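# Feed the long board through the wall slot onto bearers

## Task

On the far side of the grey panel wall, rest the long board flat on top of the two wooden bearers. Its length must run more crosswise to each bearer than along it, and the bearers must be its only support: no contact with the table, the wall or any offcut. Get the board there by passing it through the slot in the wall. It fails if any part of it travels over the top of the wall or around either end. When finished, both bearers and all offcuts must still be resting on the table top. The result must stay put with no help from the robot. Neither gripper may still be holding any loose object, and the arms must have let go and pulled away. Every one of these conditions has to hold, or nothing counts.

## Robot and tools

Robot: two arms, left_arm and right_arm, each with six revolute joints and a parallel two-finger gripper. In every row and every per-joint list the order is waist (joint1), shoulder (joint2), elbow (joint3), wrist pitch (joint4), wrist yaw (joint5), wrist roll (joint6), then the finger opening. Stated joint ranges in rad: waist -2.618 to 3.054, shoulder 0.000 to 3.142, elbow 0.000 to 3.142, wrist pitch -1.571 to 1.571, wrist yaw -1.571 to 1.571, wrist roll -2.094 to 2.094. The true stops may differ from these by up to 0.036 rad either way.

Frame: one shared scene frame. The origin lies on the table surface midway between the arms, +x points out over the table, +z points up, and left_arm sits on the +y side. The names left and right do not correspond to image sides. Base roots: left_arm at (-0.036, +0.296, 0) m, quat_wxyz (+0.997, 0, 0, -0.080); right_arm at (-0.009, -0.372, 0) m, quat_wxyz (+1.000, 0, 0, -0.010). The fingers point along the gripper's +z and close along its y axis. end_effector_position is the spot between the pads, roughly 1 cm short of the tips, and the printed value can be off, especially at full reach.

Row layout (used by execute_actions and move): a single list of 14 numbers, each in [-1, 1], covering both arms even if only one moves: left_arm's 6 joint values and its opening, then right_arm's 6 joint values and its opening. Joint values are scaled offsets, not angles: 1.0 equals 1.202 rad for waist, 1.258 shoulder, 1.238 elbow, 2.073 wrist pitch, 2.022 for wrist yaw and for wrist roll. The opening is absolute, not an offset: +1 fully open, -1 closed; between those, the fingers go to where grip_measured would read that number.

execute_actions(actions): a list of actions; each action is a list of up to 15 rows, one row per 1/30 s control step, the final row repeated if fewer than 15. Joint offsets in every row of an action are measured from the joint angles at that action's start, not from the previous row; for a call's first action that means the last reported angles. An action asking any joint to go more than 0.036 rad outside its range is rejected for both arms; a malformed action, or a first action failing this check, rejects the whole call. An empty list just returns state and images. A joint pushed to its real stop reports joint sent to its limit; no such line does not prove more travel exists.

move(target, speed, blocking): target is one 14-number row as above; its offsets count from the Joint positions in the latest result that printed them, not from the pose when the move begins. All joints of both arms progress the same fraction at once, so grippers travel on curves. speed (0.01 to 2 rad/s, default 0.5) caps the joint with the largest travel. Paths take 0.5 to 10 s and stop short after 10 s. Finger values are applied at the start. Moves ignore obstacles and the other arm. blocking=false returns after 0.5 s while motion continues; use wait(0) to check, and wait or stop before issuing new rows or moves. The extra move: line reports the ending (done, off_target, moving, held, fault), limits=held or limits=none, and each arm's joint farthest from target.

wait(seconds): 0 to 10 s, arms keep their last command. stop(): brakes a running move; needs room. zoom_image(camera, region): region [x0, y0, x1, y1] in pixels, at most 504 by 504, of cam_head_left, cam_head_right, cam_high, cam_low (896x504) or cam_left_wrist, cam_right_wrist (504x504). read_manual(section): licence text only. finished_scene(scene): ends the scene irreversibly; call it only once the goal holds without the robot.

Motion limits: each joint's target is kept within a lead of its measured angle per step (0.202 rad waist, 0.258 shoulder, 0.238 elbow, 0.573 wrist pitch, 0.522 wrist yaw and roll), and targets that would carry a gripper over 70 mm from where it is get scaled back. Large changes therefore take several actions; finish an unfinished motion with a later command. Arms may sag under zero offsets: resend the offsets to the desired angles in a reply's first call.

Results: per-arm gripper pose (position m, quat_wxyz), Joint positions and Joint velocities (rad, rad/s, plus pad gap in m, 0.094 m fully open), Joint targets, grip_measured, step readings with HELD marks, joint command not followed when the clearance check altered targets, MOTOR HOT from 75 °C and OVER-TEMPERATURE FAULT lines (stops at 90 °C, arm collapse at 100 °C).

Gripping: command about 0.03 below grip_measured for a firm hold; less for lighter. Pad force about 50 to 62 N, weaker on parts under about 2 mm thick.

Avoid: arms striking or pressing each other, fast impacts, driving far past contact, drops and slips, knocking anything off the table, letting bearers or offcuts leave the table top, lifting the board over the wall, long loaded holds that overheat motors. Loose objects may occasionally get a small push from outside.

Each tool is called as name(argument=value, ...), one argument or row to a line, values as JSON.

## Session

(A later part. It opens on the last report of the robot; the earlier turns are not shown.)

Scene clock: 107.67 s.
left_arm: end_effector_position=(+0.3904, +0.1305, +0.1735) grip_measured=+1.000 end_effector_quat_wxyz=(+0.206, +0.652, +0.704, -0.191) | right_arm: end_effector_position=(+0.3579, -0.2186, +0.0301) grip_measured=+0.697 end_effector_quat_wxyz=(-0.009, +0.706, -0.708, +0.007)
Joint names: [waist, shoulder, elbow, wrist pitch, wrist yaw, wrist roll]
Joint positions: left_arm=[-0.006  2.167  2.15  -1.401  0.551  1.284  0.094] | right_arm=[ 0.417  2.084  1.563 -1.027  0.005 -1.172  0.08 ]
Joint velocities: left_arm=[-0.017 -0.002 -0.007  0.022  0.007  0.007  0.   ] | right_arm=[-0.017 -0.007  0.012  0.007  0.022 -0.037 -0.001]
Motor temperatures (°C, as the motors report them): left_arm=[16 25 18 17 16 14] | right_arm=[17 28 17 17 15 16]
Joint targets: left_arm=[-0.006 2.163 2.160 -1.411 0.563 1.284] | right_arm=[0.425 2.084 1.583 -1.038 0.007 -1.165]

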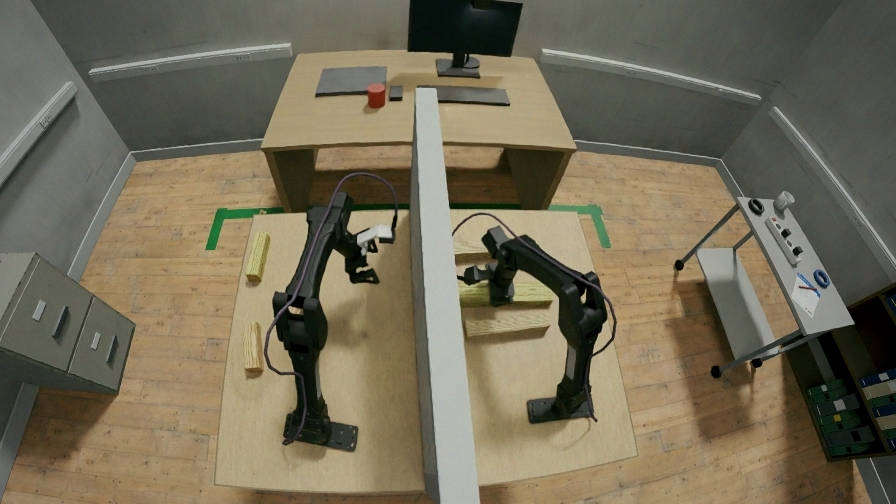

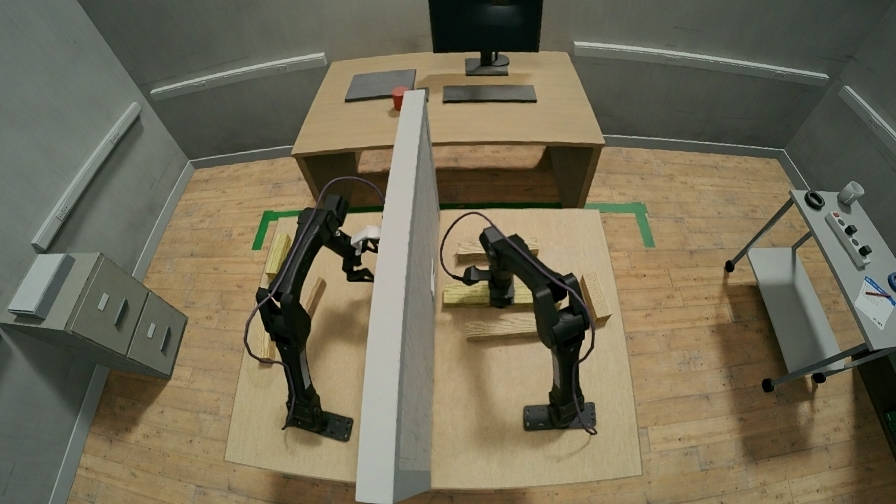

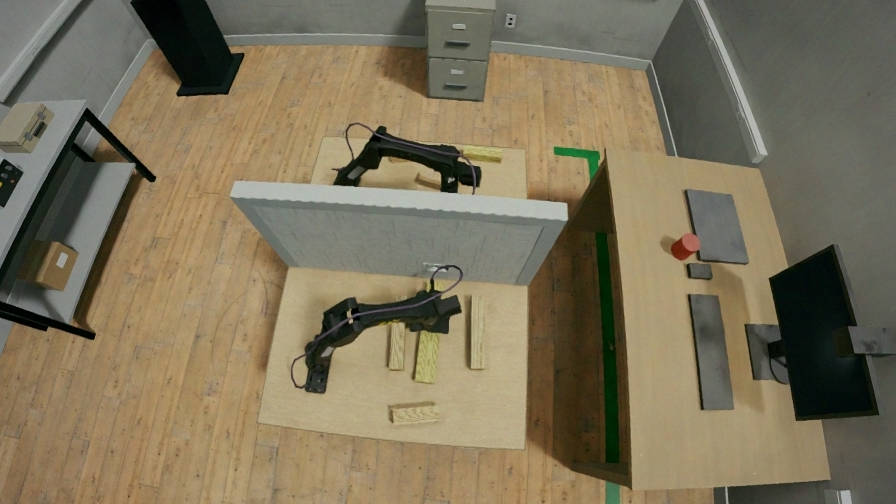

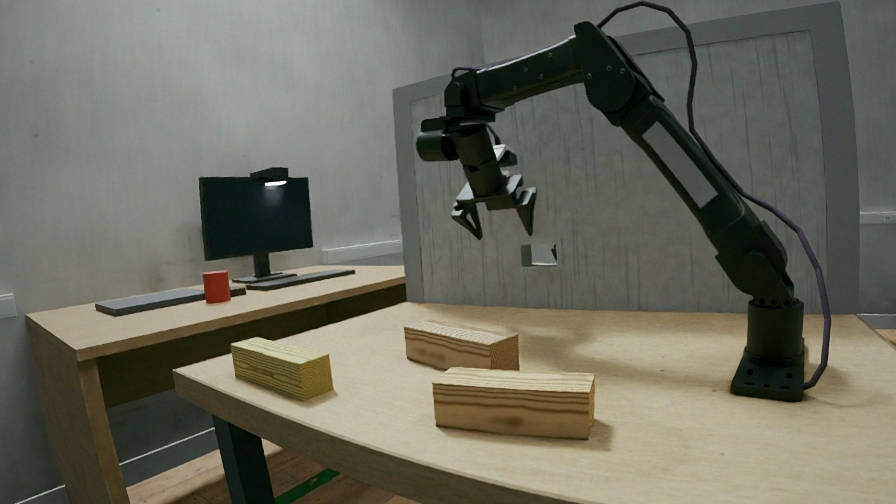

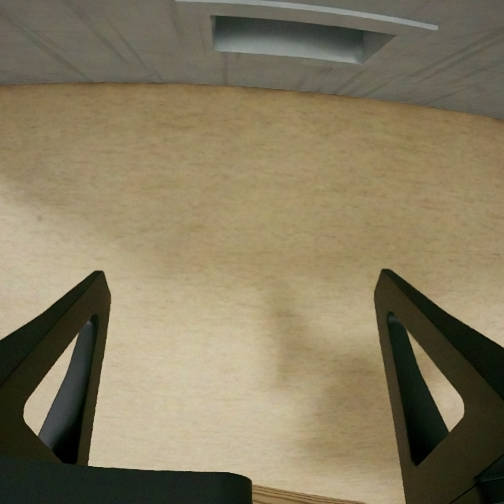

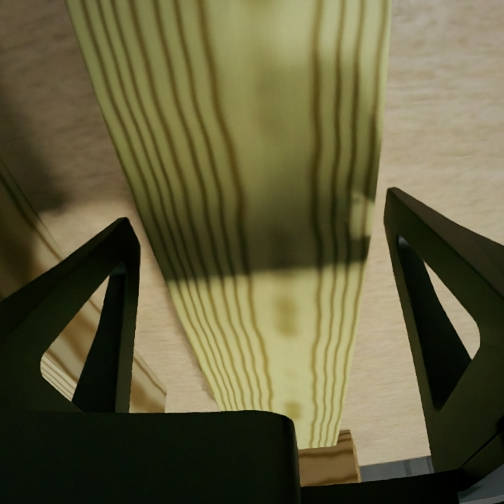

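execute_actions(
  actions=[
    [[0,-0.00318,0.008,-0.005,0.006,0,1.0,0.0042,0.006,0.019,-0.0055,0.001,0.0035,0.70],[0,-0.00318,0.008,-0.005,0.006,0,1.0,0.0042,0.010,0.021,-0.0058,0.001,0.0035,0.70],[0,-0.00318,0.008,-0.005,0.006,0,1.0,0.0042,0.014,0.023,-0.0061,0.001,0.0035,0.70],[0,-0.00318,0.008,-0.005,0.006,0,1.0,0.0042,0.018,0.025,-0.0064,0.001,0.0035,0.70],[0,-0.00318,0.008,-0.005,0.006,0,1.0,0.0042,0.021,0.0267,-0.0068,0.001,0.0035,0.70],[0,-0.00318,0.008,-0.005,0.006,0,1.0,0.0042,0.0235,0.0267,-0.0068,0.001,0.0035,0.70],[0,-0.00318,0.008,-0.005,0.006,0,1.0,0.0042,0.0246,0.0267,-0.0068,0.001,0.0035,0.66],[0,-0.00318,0.008,-0.005,0.006,0,1.0,0.0042,0.0246,0.0267,-0.0068,0.001,0.0035,0.60],[0,-0.00318,0.008,-0.005,0.006,0,1.0,0.0042,0.0246,0.0267,-0.0068,0.001,0.0035,0.54],[0,-0.00318,0.008,-0.005,0.006,0,1.0,0.0042,0.0246,0.0267,-0.0068,0.001,0.0035,0.48],[0,-0.00318,0.008,-0.005,0.006,0,1.0,0.0042,0.0246,0.0267,-0.0068,0.001,0.0035,0.42],[0,-0.00318,0.008,-0.005,0.006,0,1.0,0.0042,0.0246,0.0267,-0.0068,0.001,0.0035,0.37],[0,-0.00318,0.008,-0.005,0.006,0,1.0,0.0042,0.0246,0.0267,-0.0068,0.001,0.0035,0.33],[0,-0.00318,0.008,-0.005,0.006,0,1.0,0.0042,0.0246,0.0267,-0.0068,0.001,0.0035,0.27],[0,-0.00318,0.008,-0.005,0.006,0,1.0,0.0042,0.0246,0.0267,-0.0068,0.001,0.0035,0.18]],
  ],
)

Scene clock: 110.00 s.
left_arm: end_effector_position=(+0.3904, +0.1305, +0.1735) grip_measured=+1.000 end_effector_quat_wxyz=(+0.206, +0.652, +0.704, -0.191) | right_arm: end_effector_position=(+0.3575, -0.2198, +0.0215) grip_measured=+0.352 end_effector_quat_wxyz=(-0.000, +0.705, -0.709, +0.006)
Joint names: [waist, shoulder, elbow, wrist pitch, wrist yaw, wrist roll]
Joint positions: left_arm=[-0.006  2.167  2.15  -1.401  0.551  1.284  0.094] | right_arm=[ 0.417  2.107  1.563 -1.021  0.011 -1.17   0.064]
Joint velocities: left_arm=[-0.002  0.002 -0.022 -0.051  0.022  0.037  0.   ] | right_arm=[ 0.012  0.012 -0.017 -0.051 -0.022 -0.007 -0.001]
Motor temperatures (°C, as the motors report them): left_arm=[16 25 18 17 16 14] | right_arm=[17 27 17 17 15 16]
Joint targets: left_arm=[-0.006 2.163 2.160 -1.411 0.563 1.284] | right_arm=[0.422 2.115 1.596 -1.041 0.007 -1.165]
Step readings (joint positions):
0: left_arm=[-0.006 2.167 2.150 -1.401 0.551 1.284] | right_arm=[0.417 2.084 1.563 -1.027 0.006 -1.172]
1: left_arm=[-0.006 2.167 2.150 -1.401 0.551 1.284] | right_arm=[0.417 2.084 1.563 -1.027 0.006 -1.172]
2: left_arm=[-0.006 2.167 2.150 -1.401 0.551 1.284] | right_arm=[0.417 2.084 1.563 -1.027 0.006 -1.172]
4: left_arm=[-0.006 2.167 2.150 -1.401 0.551 1.284] | right_arm=[0.417 2.086 1.563 -1.027 0.006 -1.172]
8: left_arm=[-0.006 2.167 2.150 -1.401 0.551 1.284] | right_arm=[0.417 2.099 1.563 -1.028 0.006 -1.172]
15: Joint positions above

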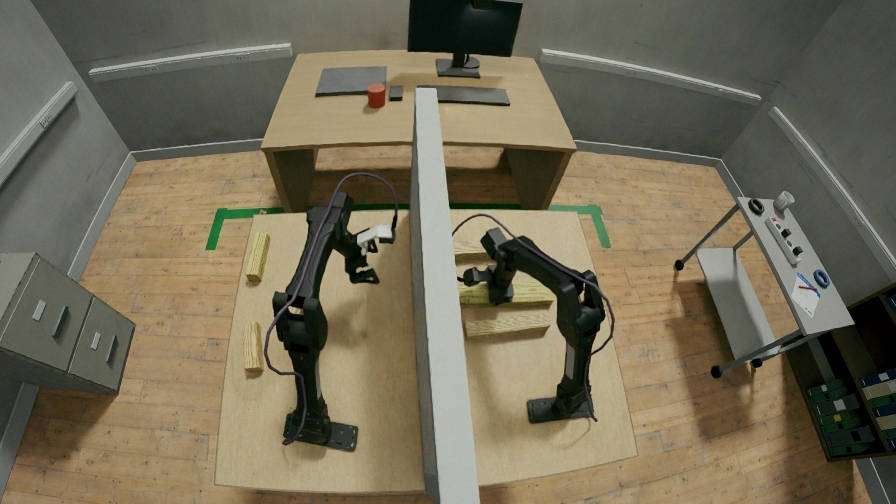

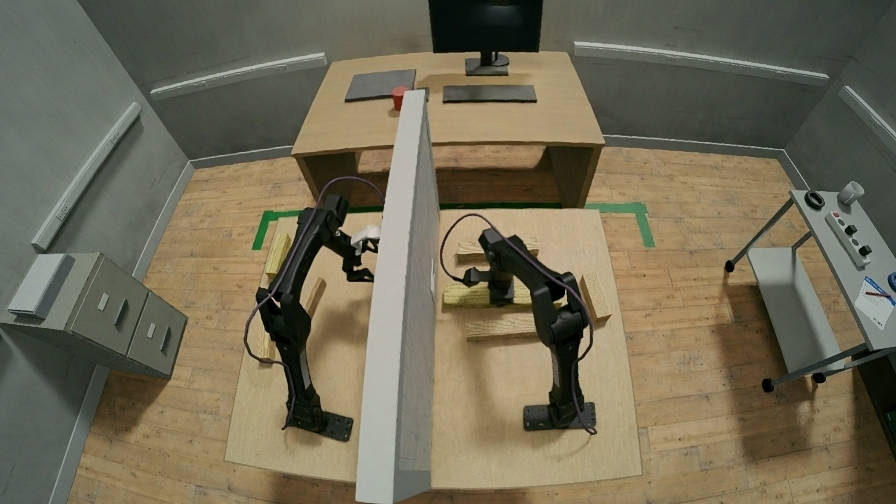

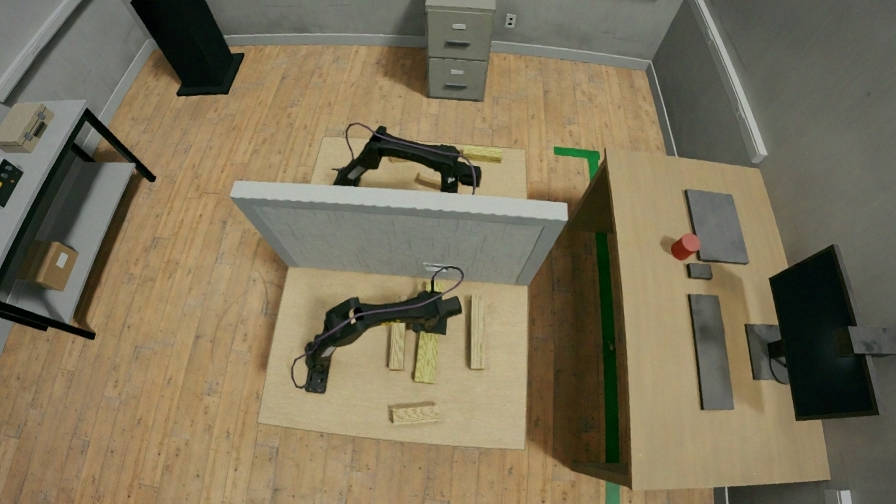

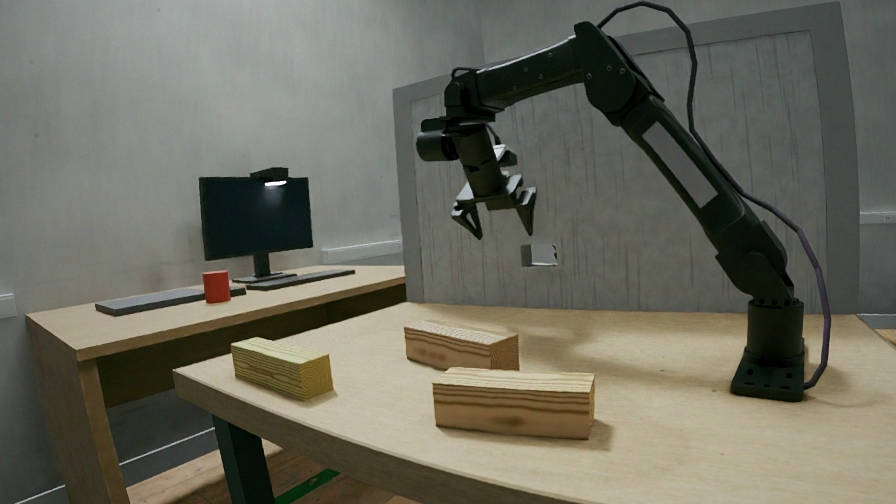

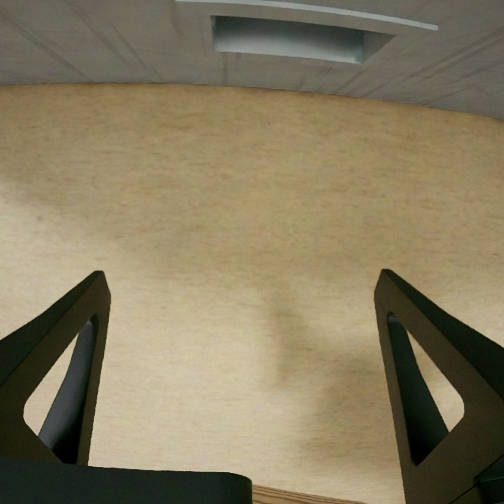

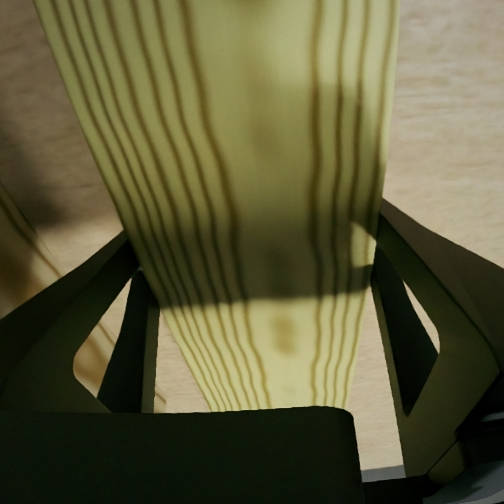

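zoom_image(
  camera="cam_head_right",
  region=[430, 230, 570, 350],
)

zoom_image(
  camera="cam_head_left",
  region=[440, 230, 580, 350],
)

Region (430, 230, 570, 350) of cam_head_right's 896x504 image, scaled by 3.600, with more detail than that image has; it fills the top 432 rows of this view, and the rest is white.

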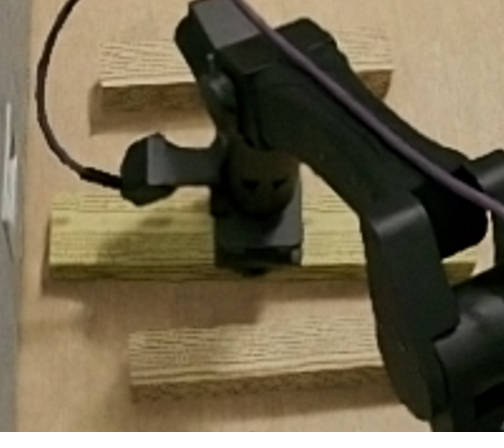

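Region (440, 230, 580, 350) of cam_head_left's 896x504 image, scaled by 3.600, with more detail than that image has; it fills the top 432 rows of this view, and the rest is white.

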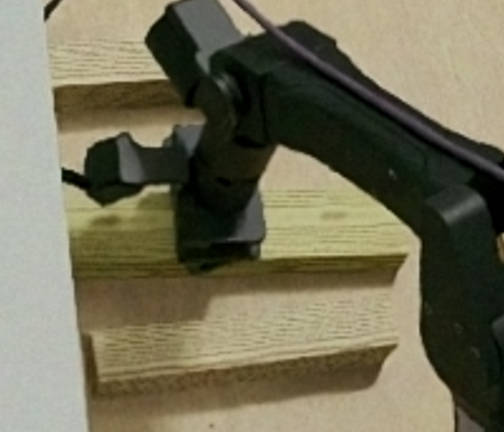

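execute_actions(
  actions=[
    [[0,-0.00318,0.008,-0.005,0.006,0,1.0,0.0025,-0.01192,0.04757,-0.01676,-0.0025,0.0025,0.18],[0,-0.00318,0.008,-0.005,0.006,0,1.0,0.0025,-0.01192,0.05654,-0.02587,-0.0025,0.0025,0.18],[0,-0.00318,0.008,-0.005,0.006,0,1.0,0.0025,-0.01192,0.06711,-0.03625,-0.0025,0.0025,0.18],[0,-0.00318,0.008,-0.005,0.006,0,1.0,0.0025,-0.01192,0.07899,-0.04766,-0.0025,0.0025,0.18],[0,-0.00318,0.008,-0.005,0.006,0,1.0,0.0025,-0.01192,0.09265,-0.05981,-0.0025,0.0025,0.18],[0,-0.00318,0.008,-0.005,0.006,0,1.0,0.0025,-0.01192,0.10933,-0.07240,-0.0025,0.0025,0.18],[0,-0.00318,0.008,-0.005,0.006,0,1.0,0.0025,-0.01192,0.12700,-0.08513,-0.0025,0.0025,0.18],[0,-0.00318,0.008,-0.005,0.006,0,1.0,0.0025,-0.01192,0.14524,-0.09768,-0.0025,0.01770,0.18],[0,-0.00318,0.008,-0.005,0.006,0,1.0,0.0025,-0.01192,0.16359,-0.10974,-0.0025,0.03319,0.18],[0,-0.00318,0.008,-0.005,0.006,0,1.0,0.0025,-0.01192,0.18160,-0.12102,-0.0025,0.05131,0.18],[0,-0.00318,0.008,-0.005,0.006,0,1.0,0.0025,-0.01192,0.19882,-0.13123,-0.0025,0.07190,0.18],[0,-0.00318,0.008,-0.005,0.006,0,1.0,0.0025,-0.01192,0.21484,-0.14013,-0.0025,0.09483,0.18],[0,-0.00318,0.008,-0.005,0.006,0,1.0,0.0025,-0.00874,0.22925,-0.14750,-0.0025,0.11991,0.18],[0,-0.00318,0.008,-0.005,0.006,0,1.0,0.0025,-0.00636,0.24170,-0.15315,-0.0025,0.14694,0.18],[0,-0.00318,0.008,-0.005,0.006,0,1.0,0.0025,-0.0015,0.25282,-0.15695,-0.0025,0.17574,0.18]],
    [[0,-0.00318,0.008,-0.005,0.006,0,1.0,0.0025,-0.00036,0.06941,-0.04153,-0.001,0.11888,0.18],[0,-0.00318,0.008,-0.005,0.006,0,1.0,0.0025,0.00046,0.07602,-0.04139,-0.001,0.15051,0.18],[0,-0.00318,0.008,-0.005,0.006,0,1.0,0.0025,0.00173,0.08026,-0.03926,-0.001,0.18321,0.18],[0,-0.00318,0.008,-0.005,0.006,0,1.0,0.0025,0.00319,0.08182,-0.03520,-0.001,0.21673,0.18],[0,-0.00318,0.008,-0.005,0.006,0,1.0,0.0025,0.00577,0.08085,-0.02929,-0.001,0.25081,0.18],[0,-0.00318,0.008,-0.005,0.006,0,1.0,0.0025,0.00866,0.08378,-0.02798,-0.001,0.28518,0.18],[0,-0.00318,0.008,-0.005,0.006,0,1.0,0.0025,0.01164,0.08681,-0.02798,-0.001,0.31960,0.18],[0,-0.00318,0.008,-0.005,0.006,0,1.0,0.0025,0.01485,0.09007,-0.02798,-0.001,0.35379,0.18],[0,-0.00318,0.008,-0.005,0.006,0,1.0,0.0025,0.01816,0.09344,-0.02798,-0.001,0.38751,0.18],[0,-0.00318,0.008,-0.005,0.006,0,1.0,0.0025,0.02146,0.09679,-0.02798,-0.001,0.42048,0.18],[0,-0.00318,0.008,-0.005,0.006,0,1.0,0.0025,0.02486,0.10024,-0.02798,-0.001,0.45246,0.18],[0,-0.00318,0.008,-0.005,0.006,0,1.0,0.0025,0.02818,0.10362,-0.02798,-0.001,0.48321,0.18],[0,-0.00318,0.008,-0.005,0.006,0,1.0,0.0025,0.03142,0.10691,-0.02798,-0.001,0.51250,0.18],[0,-0.00318,0.008,-0.005,0.006,0,1.0,0.0025,0.03450,0.11004,-0.02798,-0.001,0.54009,0.18],[0,-0.00318,0.008,-0.005,0.006,0,1.0,0.0025,0.03748,0.11307,-0.02798,-0.001,0.56578,0.18]],
    [[0,-0.00318,0.008,-0.005,0.006,0,1.0,0.0025,0.00347,0.04553,-0.0058,-0.001,0.14643,0.18],[0,-0.00318,0.008,-0.005,0.006,0,1.0,0.0025,0.00589,0.04799,-0.0058,-0.001,0.16775,0.18],[0,-0.00318,0.008,-0.005,0.006,0,1.0,0.0025,0.00808,0.05021,-0.0058,-0.001,0.18663,0.18],[0,-0.00318,0.008,-0.005,0.006,0,1.0,0.0025,0.00985,0.05201,-0.0058,-0.001,0.20294,0.18],[0,-0.00318,0.008,-0.005,0.006,0,1.0,0.0025,0.01132,0.05351,-0.0058,-0.001,0.21653,0.18],[0,-0.00318,0.008,-0.005,0.006,0,1.0,0.0025,0.01246,0.05467,-0.0058,-0.001,0.22732,0.18],[0,-0.00318,0.008,-0.005,0.006,0,1.0,0.0025,0.01309,0.05531,-0.0058,-0.001,0.23522,0.18],[0,-0.00318,0.008,-0.005,0.006,0,1.0,0.0025,0.01343,0.05565,-0.0058,-0.001,0.24016,0.18],[0,-0.00318,0.008,-0.005,0.006,0,1.0,0.0025,0.01331,0.05553,-0.0058,-0.001,0.24212,0.18],[0,-0.00318,0.008,-0.005,0.006,0,1.0,0.0025,0.01280,0.05501,-0.0058,-0.001,0.24108,0.18],[0,-0.00318,0.008,-0.005,0.006,0,1.0,0.0025,0.0110,0.0530,-0.0058,-0.001,0.23703,0.18],[0,-0.00318,0.008,-0.005,0.006,0,1.0,0.0025,0.0096,0.0530,-0.0058,-0.001,0.23002,0.18],[0,-0.00318,0.008,-0.005,0.006,0,1.0,0.0025,0.0096,0.0530,-0.0058,-0.001,0.22011,0.18],[0,-0.00318,0.008,-0.005,0.006,0,1.0,0.0025,0.0096,0.0530,-0.0058,-0.001,0.2191,0.18],[0,-0.00318,0.008,-0.005,0.006,0,1.0,0.0025,0.0096,0.0530,-0.0058,-0.001,0.2191,0.18]],
  ],
)

Scene clock: 116.97 s.
left_arm: end_effector_position=(+0.3904, +0.1305, +0.1735) grip_measured=+1.000 end_effector_quat_wxyz=(+0.206, +0.652, +0.704, -0.191) | right_arm: end_effector_position=(+0.3829, -0.2092, +0.0810) grip_measured=+0.352 end_effector_quat_wxyz=(+0.001, -0.032, +0.999, -0.006)
Joint names: [waist, shoulder, elbow, wrist pitch, wrist yaw, wrist roll]
Joint positions: left_arm=[-0.006  2.167  2.15  -1.401  0.551  1.284  0.094] | right_arm=[ 0.417  2.188  1.931 -1.316  0.011  0.333  0.063]
Joint velocities: left_arm=[-0.012 -0.002  0.007 -0.095  0.022 -0.095  0.   ] | right_arm=[-0.012  0.007  0.002  0.066  0.007  0.022  0.001]
Motor temperatures (°C, as the motors report them): left_arm=[16 26 18 17 16 14] | right_arm=[17 27 18 17 15 16]
Joint targets: left_arm=[-0.006 2.163 2.160 -1.411 0.563 1.284] | right_arm=[0.420 2.174 1.970 -1.326 0.009 0.343]
Step readings (joint positions; steps 1 to 15: 1st action; 16 to 30: 2nd action; 31 to 45: 3rd action):
0: left_arm=[-0.006 2.167 2.150 -1.401 0.551 1.284] | right_arm=[0.417 2.107 1.563 -1.021 0.011 -1.170]
1: left_arm=[-0.006 2.167 2.150 -1.401 0.551 1.284] | right_arm=[0.417 2.107 1.567 -1.026 0.011 -1.170]
2: left_arm=[-0.006 2.167 2.150 -1.401 0.551 1.284] | right_arm=[0.417 2.109 1.573 -1.033 0.011 -1.170]
4: left_arm=[-0.006 2.167 2.150 -1.401 0.551 1.284] | right_arm=[0.417 2.110 1.594 -1.058 0.011 -1.170]
8: left_arm=[-0.006 2.167 2.150 -1.401 0.551 1.284] | right_arm=[0.417 2.110 1.664 -1.131 0.011 -1.166]
15: left_arm=[-0.006 2.167 2.150 -1.401 0.551 1.284] | right_arm=[0.417 2.110 1.814 -1.265 0.011 -0.991]
16: left_arm=[-0.006 2.167 2.150 -1.401 0.551 1.284] | right_arm=[0.417 2.110 1.832 -1.281 0.011 -0.946]
17: left_arm=[-0.006 2.167 2.150 -1.401 0.551 1.284] | right_arm=[0.417 2.111 1.847 -1.294 0.011 -0.898]
19: left_arm=[-0.006 2.167 2.150 -1.401 0.551 1.284] | right_arm=[0.417 2.111 1.869 -1.307 0.011 -0.790]
23: left_arm=[-0.006 2.167 2.150 -1.401 0.551 1.284] | right_arm=[0.417 2.118 1.884 -1.310 0.011 -0.547]
30: left_arm=[-0.006 2.167 2.150 -1.401 0.551 1.284] | right_arm=[0.417 2.162 1.905 -1.313 0.011 -0.101]
31: left_arm=[-0.006 2.167 2.150 -1.401 0.551 1.284] | right_arm=[0.417 2.168 1.909 -1.315 0.011 -0.043]
32: left_arm=[-0.006 2.167 2.150 -1.401 0.551 1.284] | right_arm=[0.417 2.173 1.913 -1.315 0.011 0.011]
34: left_arm=[-0.006 2.167 2.150 -1.401 0.551 1.284] | right_arm=[0.417 2.181 1.921 -1.315 0.011 0.110]
38: left_arm=[-0.006 2.167 2.150 -1.401 0.551 1.284] | right_arm=[0.417 2.188 1.929 -1.315 0.011 0.259]
45: Joint positions above

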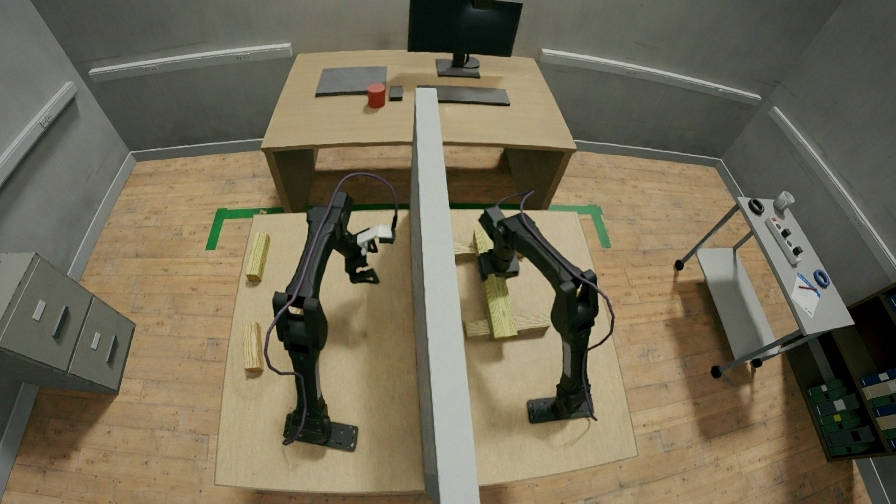

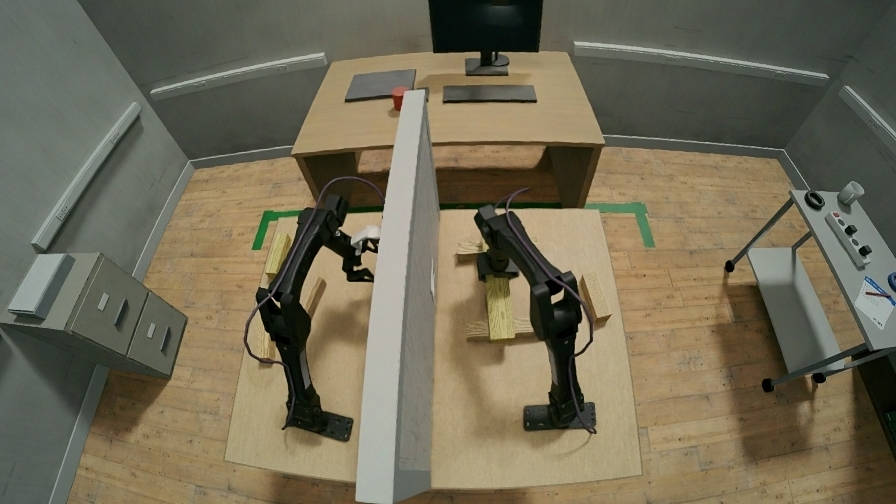

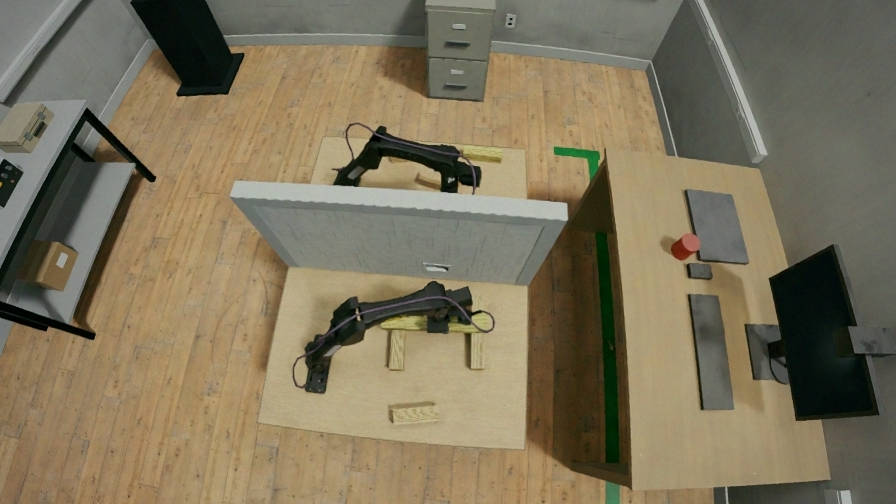

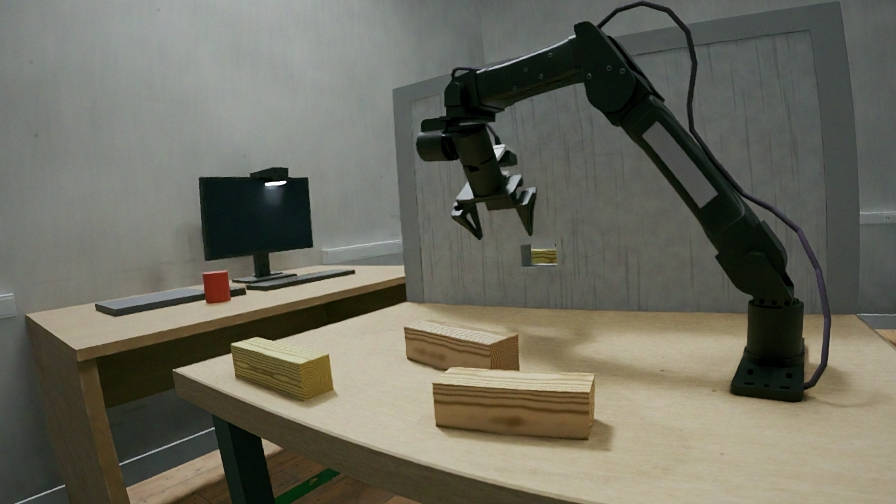

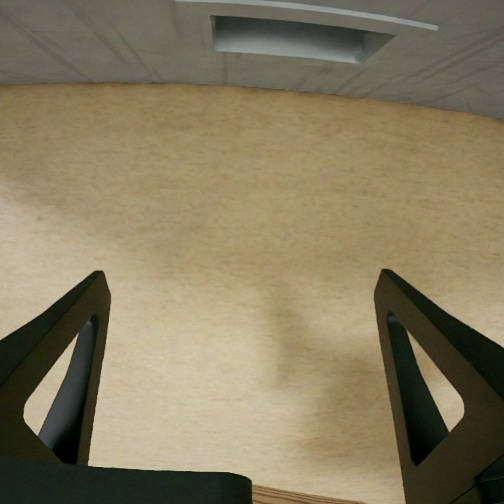

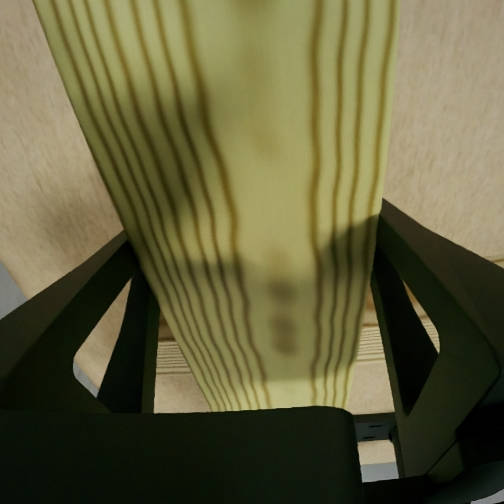

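zoom_image(
  camera="cam_high",
  region=[360, 270, 520, 390],
)

zoom_image(
  camera="cam_head_left",
  region=[440, 200, 600, 360],
)

Region (360, 270, 520, 390) of cam_high's 896x504 image, scaled by 3.150, with more detail than that image has; it fills the top 378 rows of this view, and the rest is white.

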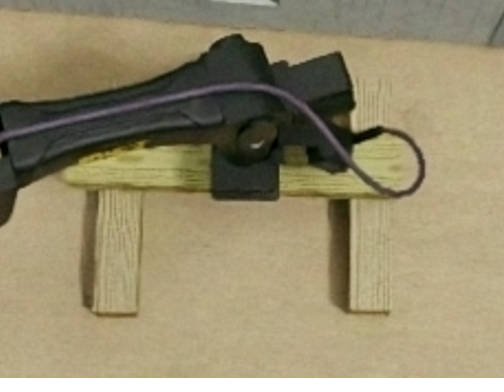

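Region (440, 200, 600, 360) of cam_head_left's 896x504 image, scaled by 3.150, with more detail than that image has.

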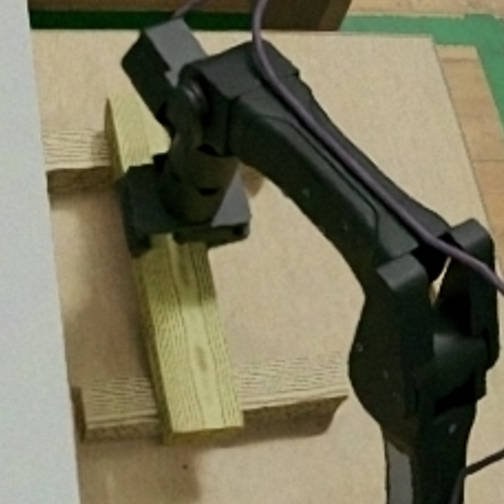

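execute_actions(
  actions=[
    [[0,-0.00318,0.008,-0.005,0.006,0,1.0,0.0025,-0.0119,0.00404,0.00193,-0.001,0.003,0.18],[0,-0.00318,0.008,-0.005,0.006,0,1.0,0.0025,-0.0119,-0.01809,0.00675,-0.001,0.003,0.18],[0,-0.00318,0.008,-0.005,0.006,0,1.0,0.0025,-0.0119,-0.02027,0.01216,-0.001,0.003,0.18],[0,-0.00318,0.008,-0.005,0.006,0,1.0,0.0025,-0.0119,-0.02181,0.01394,-0.001,0.003,0.18],[0,-0.00318,0.008,-0.005,0.006,0,1.0,0.0025,-0.0119,-0.02383,0.01573,-0.001,0.003,0.18],[0,-0.00318,0.008,-0.005,0.006,0,1.0,0.0025,-0.0119,-0.02682,0.01751,-0.001,0.003,0.18],[0,-0.00318,0.008,-0.005,0.006,0,1.0,0.0025,-0.0119,-0.02981,0.01930,-0.001,0.003,0.18],[0,-0.00318,0.008,-0.005,0.006,0,1.0,0.0025,-0.0119,-0.03279,0.02108,-0.001,0.003,0.18],[0,-0.00318,0.008,-0.005,0.006,0,1.0,0.0025,-0.0119,-0.03578,0.02287,-0.001,0.003,0.18],[0,-0.00318,0.008,-0.005,0.006,0,1.0,0.0025,-0.0119,-0.03877,0.02465,-0.001,0.003,0.18],[0,-0.00318,0.008,-0.005,0.006,0,1.0,0.0025,-0.0119,-0.04176,0.02644,-0.001,0.003,0.18],[0,-0.00318,0.008,-0.005,0.006,0,1.0,0.0025,-0.0119,-0.04475,0.02750,-0.001,0.003,0.18],[0,-0.00318,0.008,-0.005,0.006,0,1.0,0.0025,-0.0119,-0.04685,0.02750,-0.001,0.003,0.18],[0,-0.00318,0.008,-0.005,0.006,0,1.0,0.0025,-0.0119,-0.04604,0.02605,-0.001,0.003,0.18],[0,-0.00318,0.008,-0.005,0.006,0,1.0,0.0025,-0.0119,-0.04523,0.02460,-0.001,0.003,0.18]],
  ],
)

Scene clock: 118.57 s.
left_arm: end_effector_position=(+0.3904, +0.1305, +0.1735) grip_measured=+1.000 end_effector_quat_wxyz=(+0.206, +0.652, +0.704, -0.191) | right_arm: end_effector_position=(+0.3802, -0.2104, +0.0684) grip_measured=+0.352 end_effector_quat_wxyz=(-0.004, -0.030, +1.000, -0.007)
Joint names: [waist, shoulder, elbow, wrist pitch, wrist yaw, wrist roll]
Joint positions: left_arm=[-0.006  2.167  2.15  -1.401  0.551  1.284  0.094] | right_arm=[ 0.417  2.188  1.88  -1.275  0.011  0.336  0.063]
Joint velocities: left_arm=[-0.012  0.012  0.002  0.051  0.051  0.066  0.   ] | right_arm=[-0.017  0.007 -0.037  0.007 -0.022 -0.022 -0.001]
Motor temperatures (°C, as the motors report them): left_arm=[16 26 18 17 16 14] | right_arm=[17 28 18 17 15 16]
Joint targets: left_arm=[-0.006 2.163 2.160 -1.411 0.563 1.284] | right_arm=[0.420 2.173 1.875 -1.265 0.009 0.339]
Step readings (joint positions):
0: left_arm=[-0.006 2.167 2.150 -1.401 0.551 1.284] | right_arm=[0.417 2.188 1.931 -1.316 0.011 0.336]
1: left_arm=[-0.006 2.167 2.150 -1.401 0.551 1.284] | right_arm=[0.417 2.188 1.931 -1.316 0.011 0.336]
2: left_arm=[-0.006 2.167 2.150 -1.401 0.551 1.284] | right_arm=[0.417 2.188 1.927 -1.313 0.011 0.336]
4: left_arm=[-0.006 2.167 2.150 -1.401 0.551 1.284] | right_arm=[0.417 2.188 1.919 -1.307 0.011 0.336]
8: left_arm=[-0.006 2.167 2.150 -1.401 0.551 1.284] | right_arm=[0.417 2.188 1.901 -1.296 0.011 0.336]
15: Joint positions above

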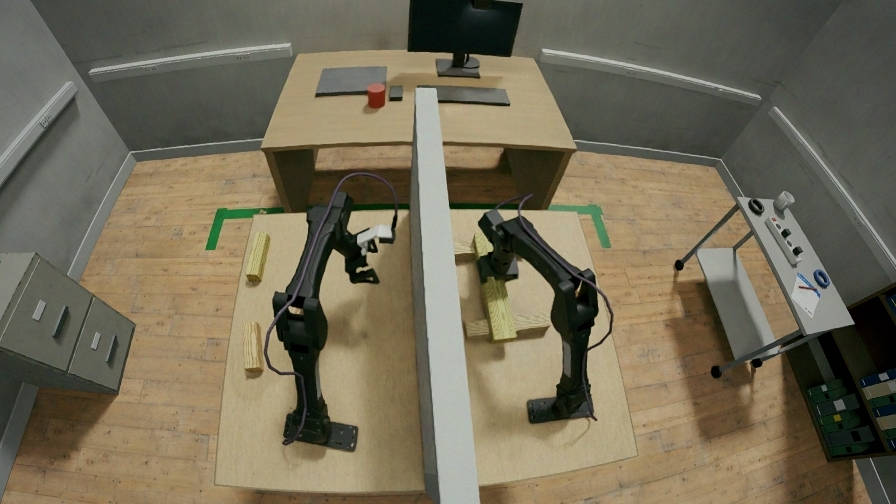

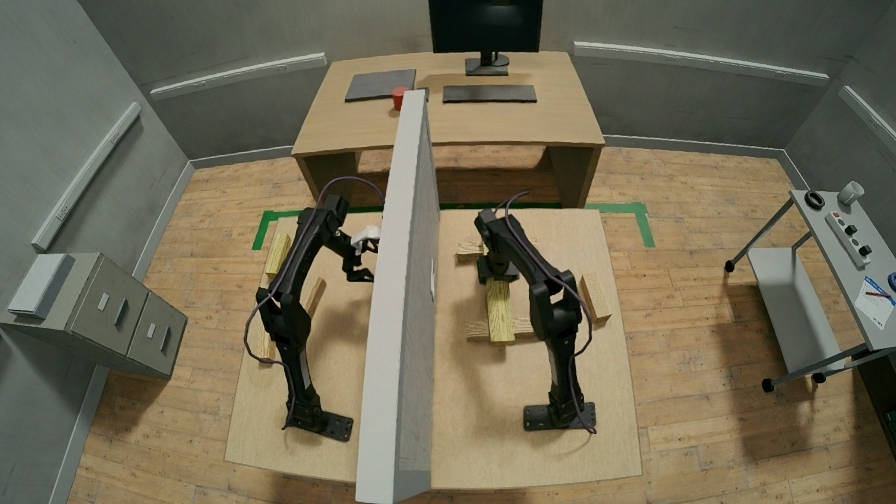

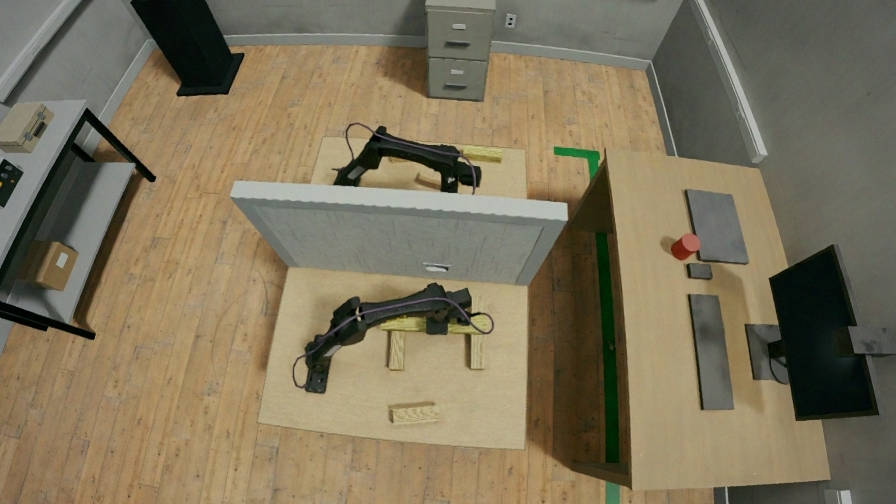

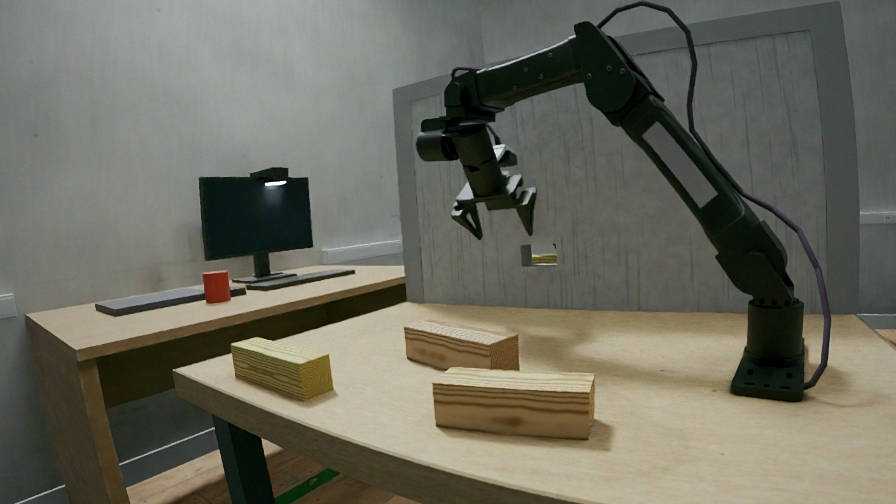

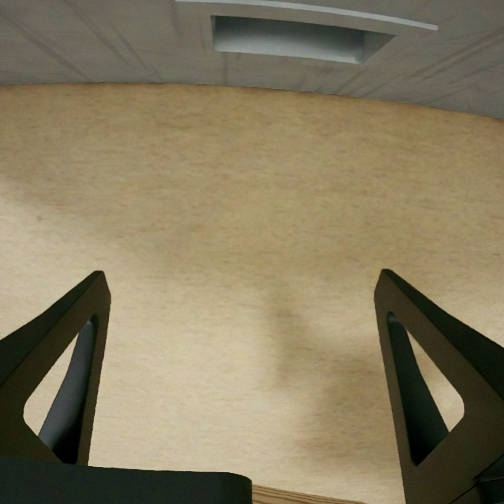

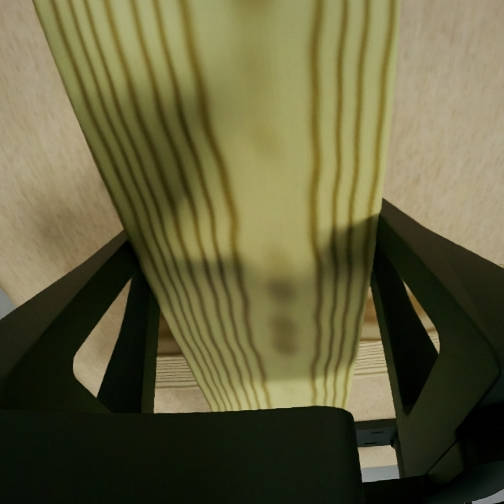

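execute_actions(
  actions=[
    [[0,-0.00318,0.008,-0.005,0.006,0,1.0,0.0025,-0.0119,-0.01381,0.01182,-0.001,0.0015,0.18],[0,-0.00318,0.008,-0.005,0.006,0,1.0,0.0025,-0.0119,-0.01535,0.01322,-0.001,0.0015,0.18],[0,-0.00318,0.008,-0.005,0.006,0,1.0,0.0025,-0.0119,-0.01607,0.01462,-0.001,0.0015,0.18],[0,-0.00318,0.008,-0.005,0.006,0,1.0,0.0025,-0.0119,-0.01761,0.01602,-0.001,0.0015,0.18],[0,-0.00318,0.008,-0.005,0.006,0,1.0,0.0025,-0.0119,-0.01995,0.01741,-0.001,0.0015,0.18],[0,-0.00318,0.008,-0.005,0.006,0,1.0,0.0025,-0.0119,-0.02229,0.01881,-0.001,0.0015,0.18],[0,-0.00318,0.008,-0.005,0.006,0,1.0,0.0025,-0.0119,-0.02464,0.02021,-0.001,0.0015,0.18],[0,-0.00318,0.008,-0.005,0.006,0,1.0,0.0025,-0.0119,-0.02698,0.02161,-0.001,0.0015,0.18],[0,-0.00318,0.008,-0.005,0.006,0,1.0,0.0025,-0.0119,-0.02932,0.02301,-0.001,0.0015,0.18],[0,-0.00318,0.008,-0.005,0.006,0,1.0,0.0025,-0.0119,-0.03166,0.02412,-0.001,0.0015,0.18],[0,-0.00318,0.008,-0.005,0.006,0,1.0,0.0025,-0.0119,-0.03401,0.02460,-0.001,0.0015,0.18],[0,-0.00318,0.008,-0.005,0.006,0,1.0,0.0025,-0.0119,-0.03554,0.02460,-0.001,0.0015,0.18],[0,-0.00318,0.008,-0.005,0.006,0,1.0,0.0025,-0.0119,-0.03554,0.02388,-0.001,0.0015,0.18],[0,-0.00318,0.008,-0.005,0.006,0,1.0,0.0025,-0.0119,-0.03473,0.02340,-0.001,0.0015,0.18],[0,-0.00318,0.008,-0.005,0.006,0,1.0,0.0025,-0.0119,-0.03433,0.02291,-0.001,0.0015,0.18]],
  ],
)

Scene clock: 119.73 s.
left_arm: end_effector_position=(+0.3904, +0.1305, +0.1735) grip_measured=+1.000 end_effector_quat_wxyz=(+0.206, +0.652, +0.704, -0.191) | right_arm: end_effector_position=(+0.3813, -0.2098, +0.0658) grip_measured=+0.352 end_effector_quat_wxyz=(+0.001, -0.030, +1.000, -0.005)
Joint names: [waist, shoulder, elbow, wrist pitch, wrist yaw, wrist roll]
Joint positions: left_arm=[-0.006  2.167  2.15  -1.401  0.551  1.284  0.094] | right_arm=[ 0.417  2.184  1.863 -1.252  0.011  0.336  0.063]
Joint velocities: left_arm=[-0.012  0.012 -0.007 -0.007 -0.022  0.051  0.   ] | right_arm=[ 0.017 -0.002  0.012  0.007 -0.037  0.022  0.   ]
Motor temperatures (°C, as the motors report them): left_arm=[16 26 18 17 16 14] | right_arm=[17 28 18 17 15 16]
Joint targets: left_arm=[-0.006 2.163 2.160 -1.411 0.563 1.284] | right_arm=[0.420 2.173 1.837 -1.228 0.009 0.339]
Step readings (joint positions):
0: left_arm=[-0.006 2.167 2.150 -1.401 0.551 1.284] | right_arm=[0.417 2.188 1.879 -1.273 0.011 0.336]
1: left_arm=[-0.006 2.167 2.150 -1.401 0.551 1.284] | right_arm=[0.417 2.188 1.879 -1.272 0.011 0.336]
2: left_arm=[-0.006 2.167 2.150 -1.401 0.551 1.284] | right_arm=[0.417 2.188 1.877 -1.268 0.011 0.336]
4: left_arm=[-0.006 2.167 2.150 -1.401 0.551 1.284] | right_arm=[0.417 2.188 1.873 -1.263 0.011 0.336]
8: left_arm=[-0.006 2.167 2.150 -1.401 0.551 1.284] | right_arm=[0.417 2.188 1.872 -1.260 0.011 0.336]
15: Joint positions above

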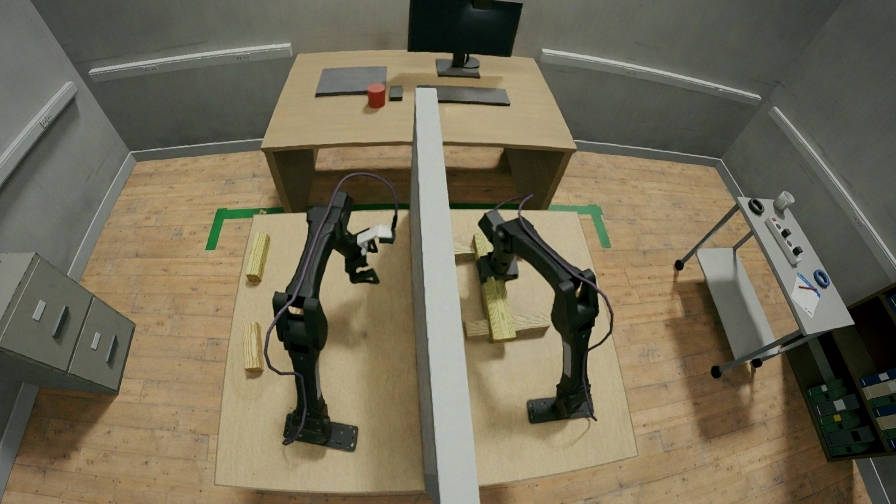

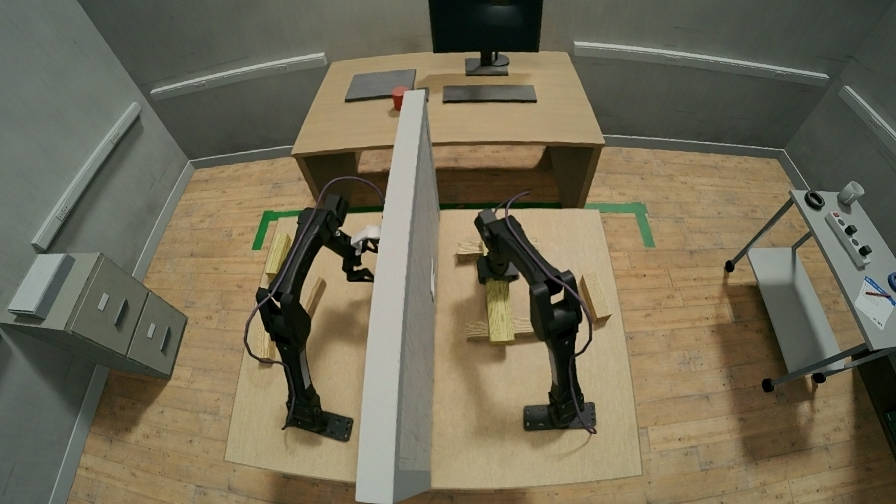

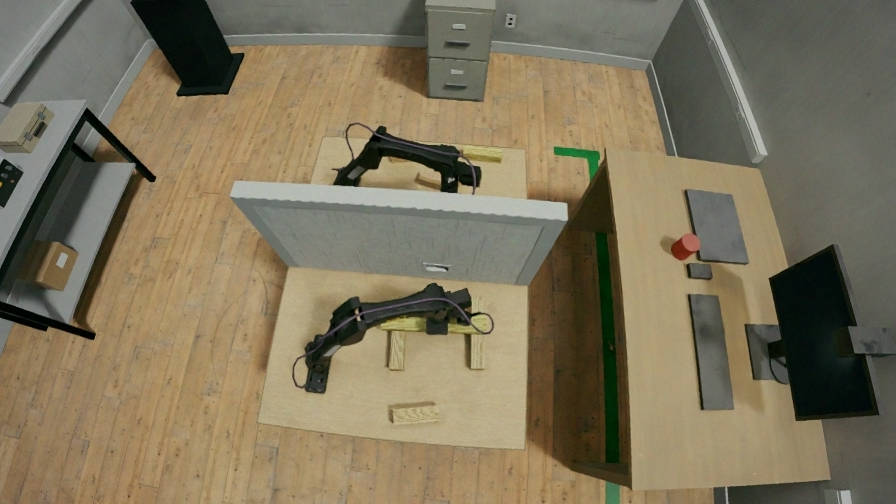

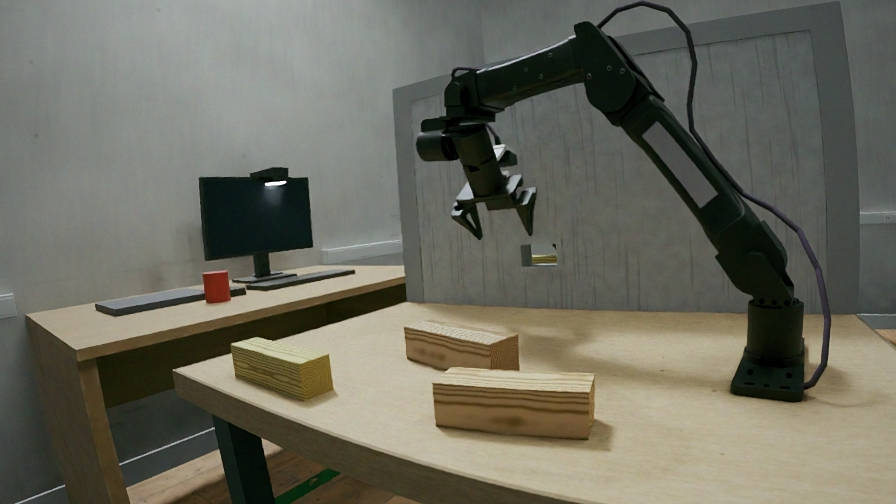

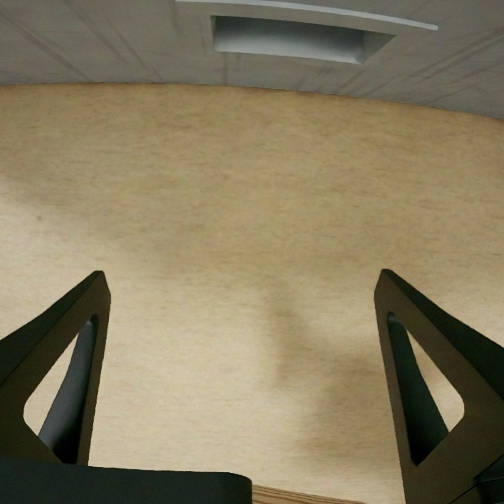

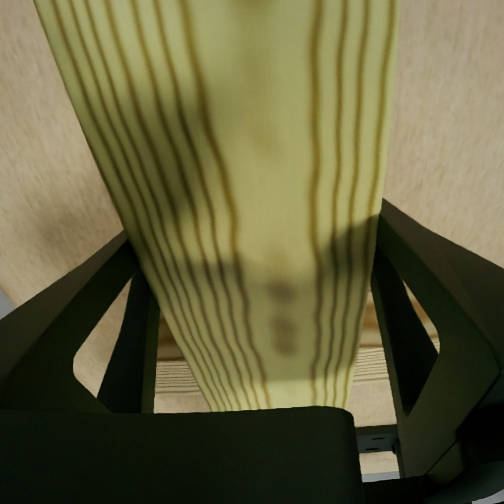

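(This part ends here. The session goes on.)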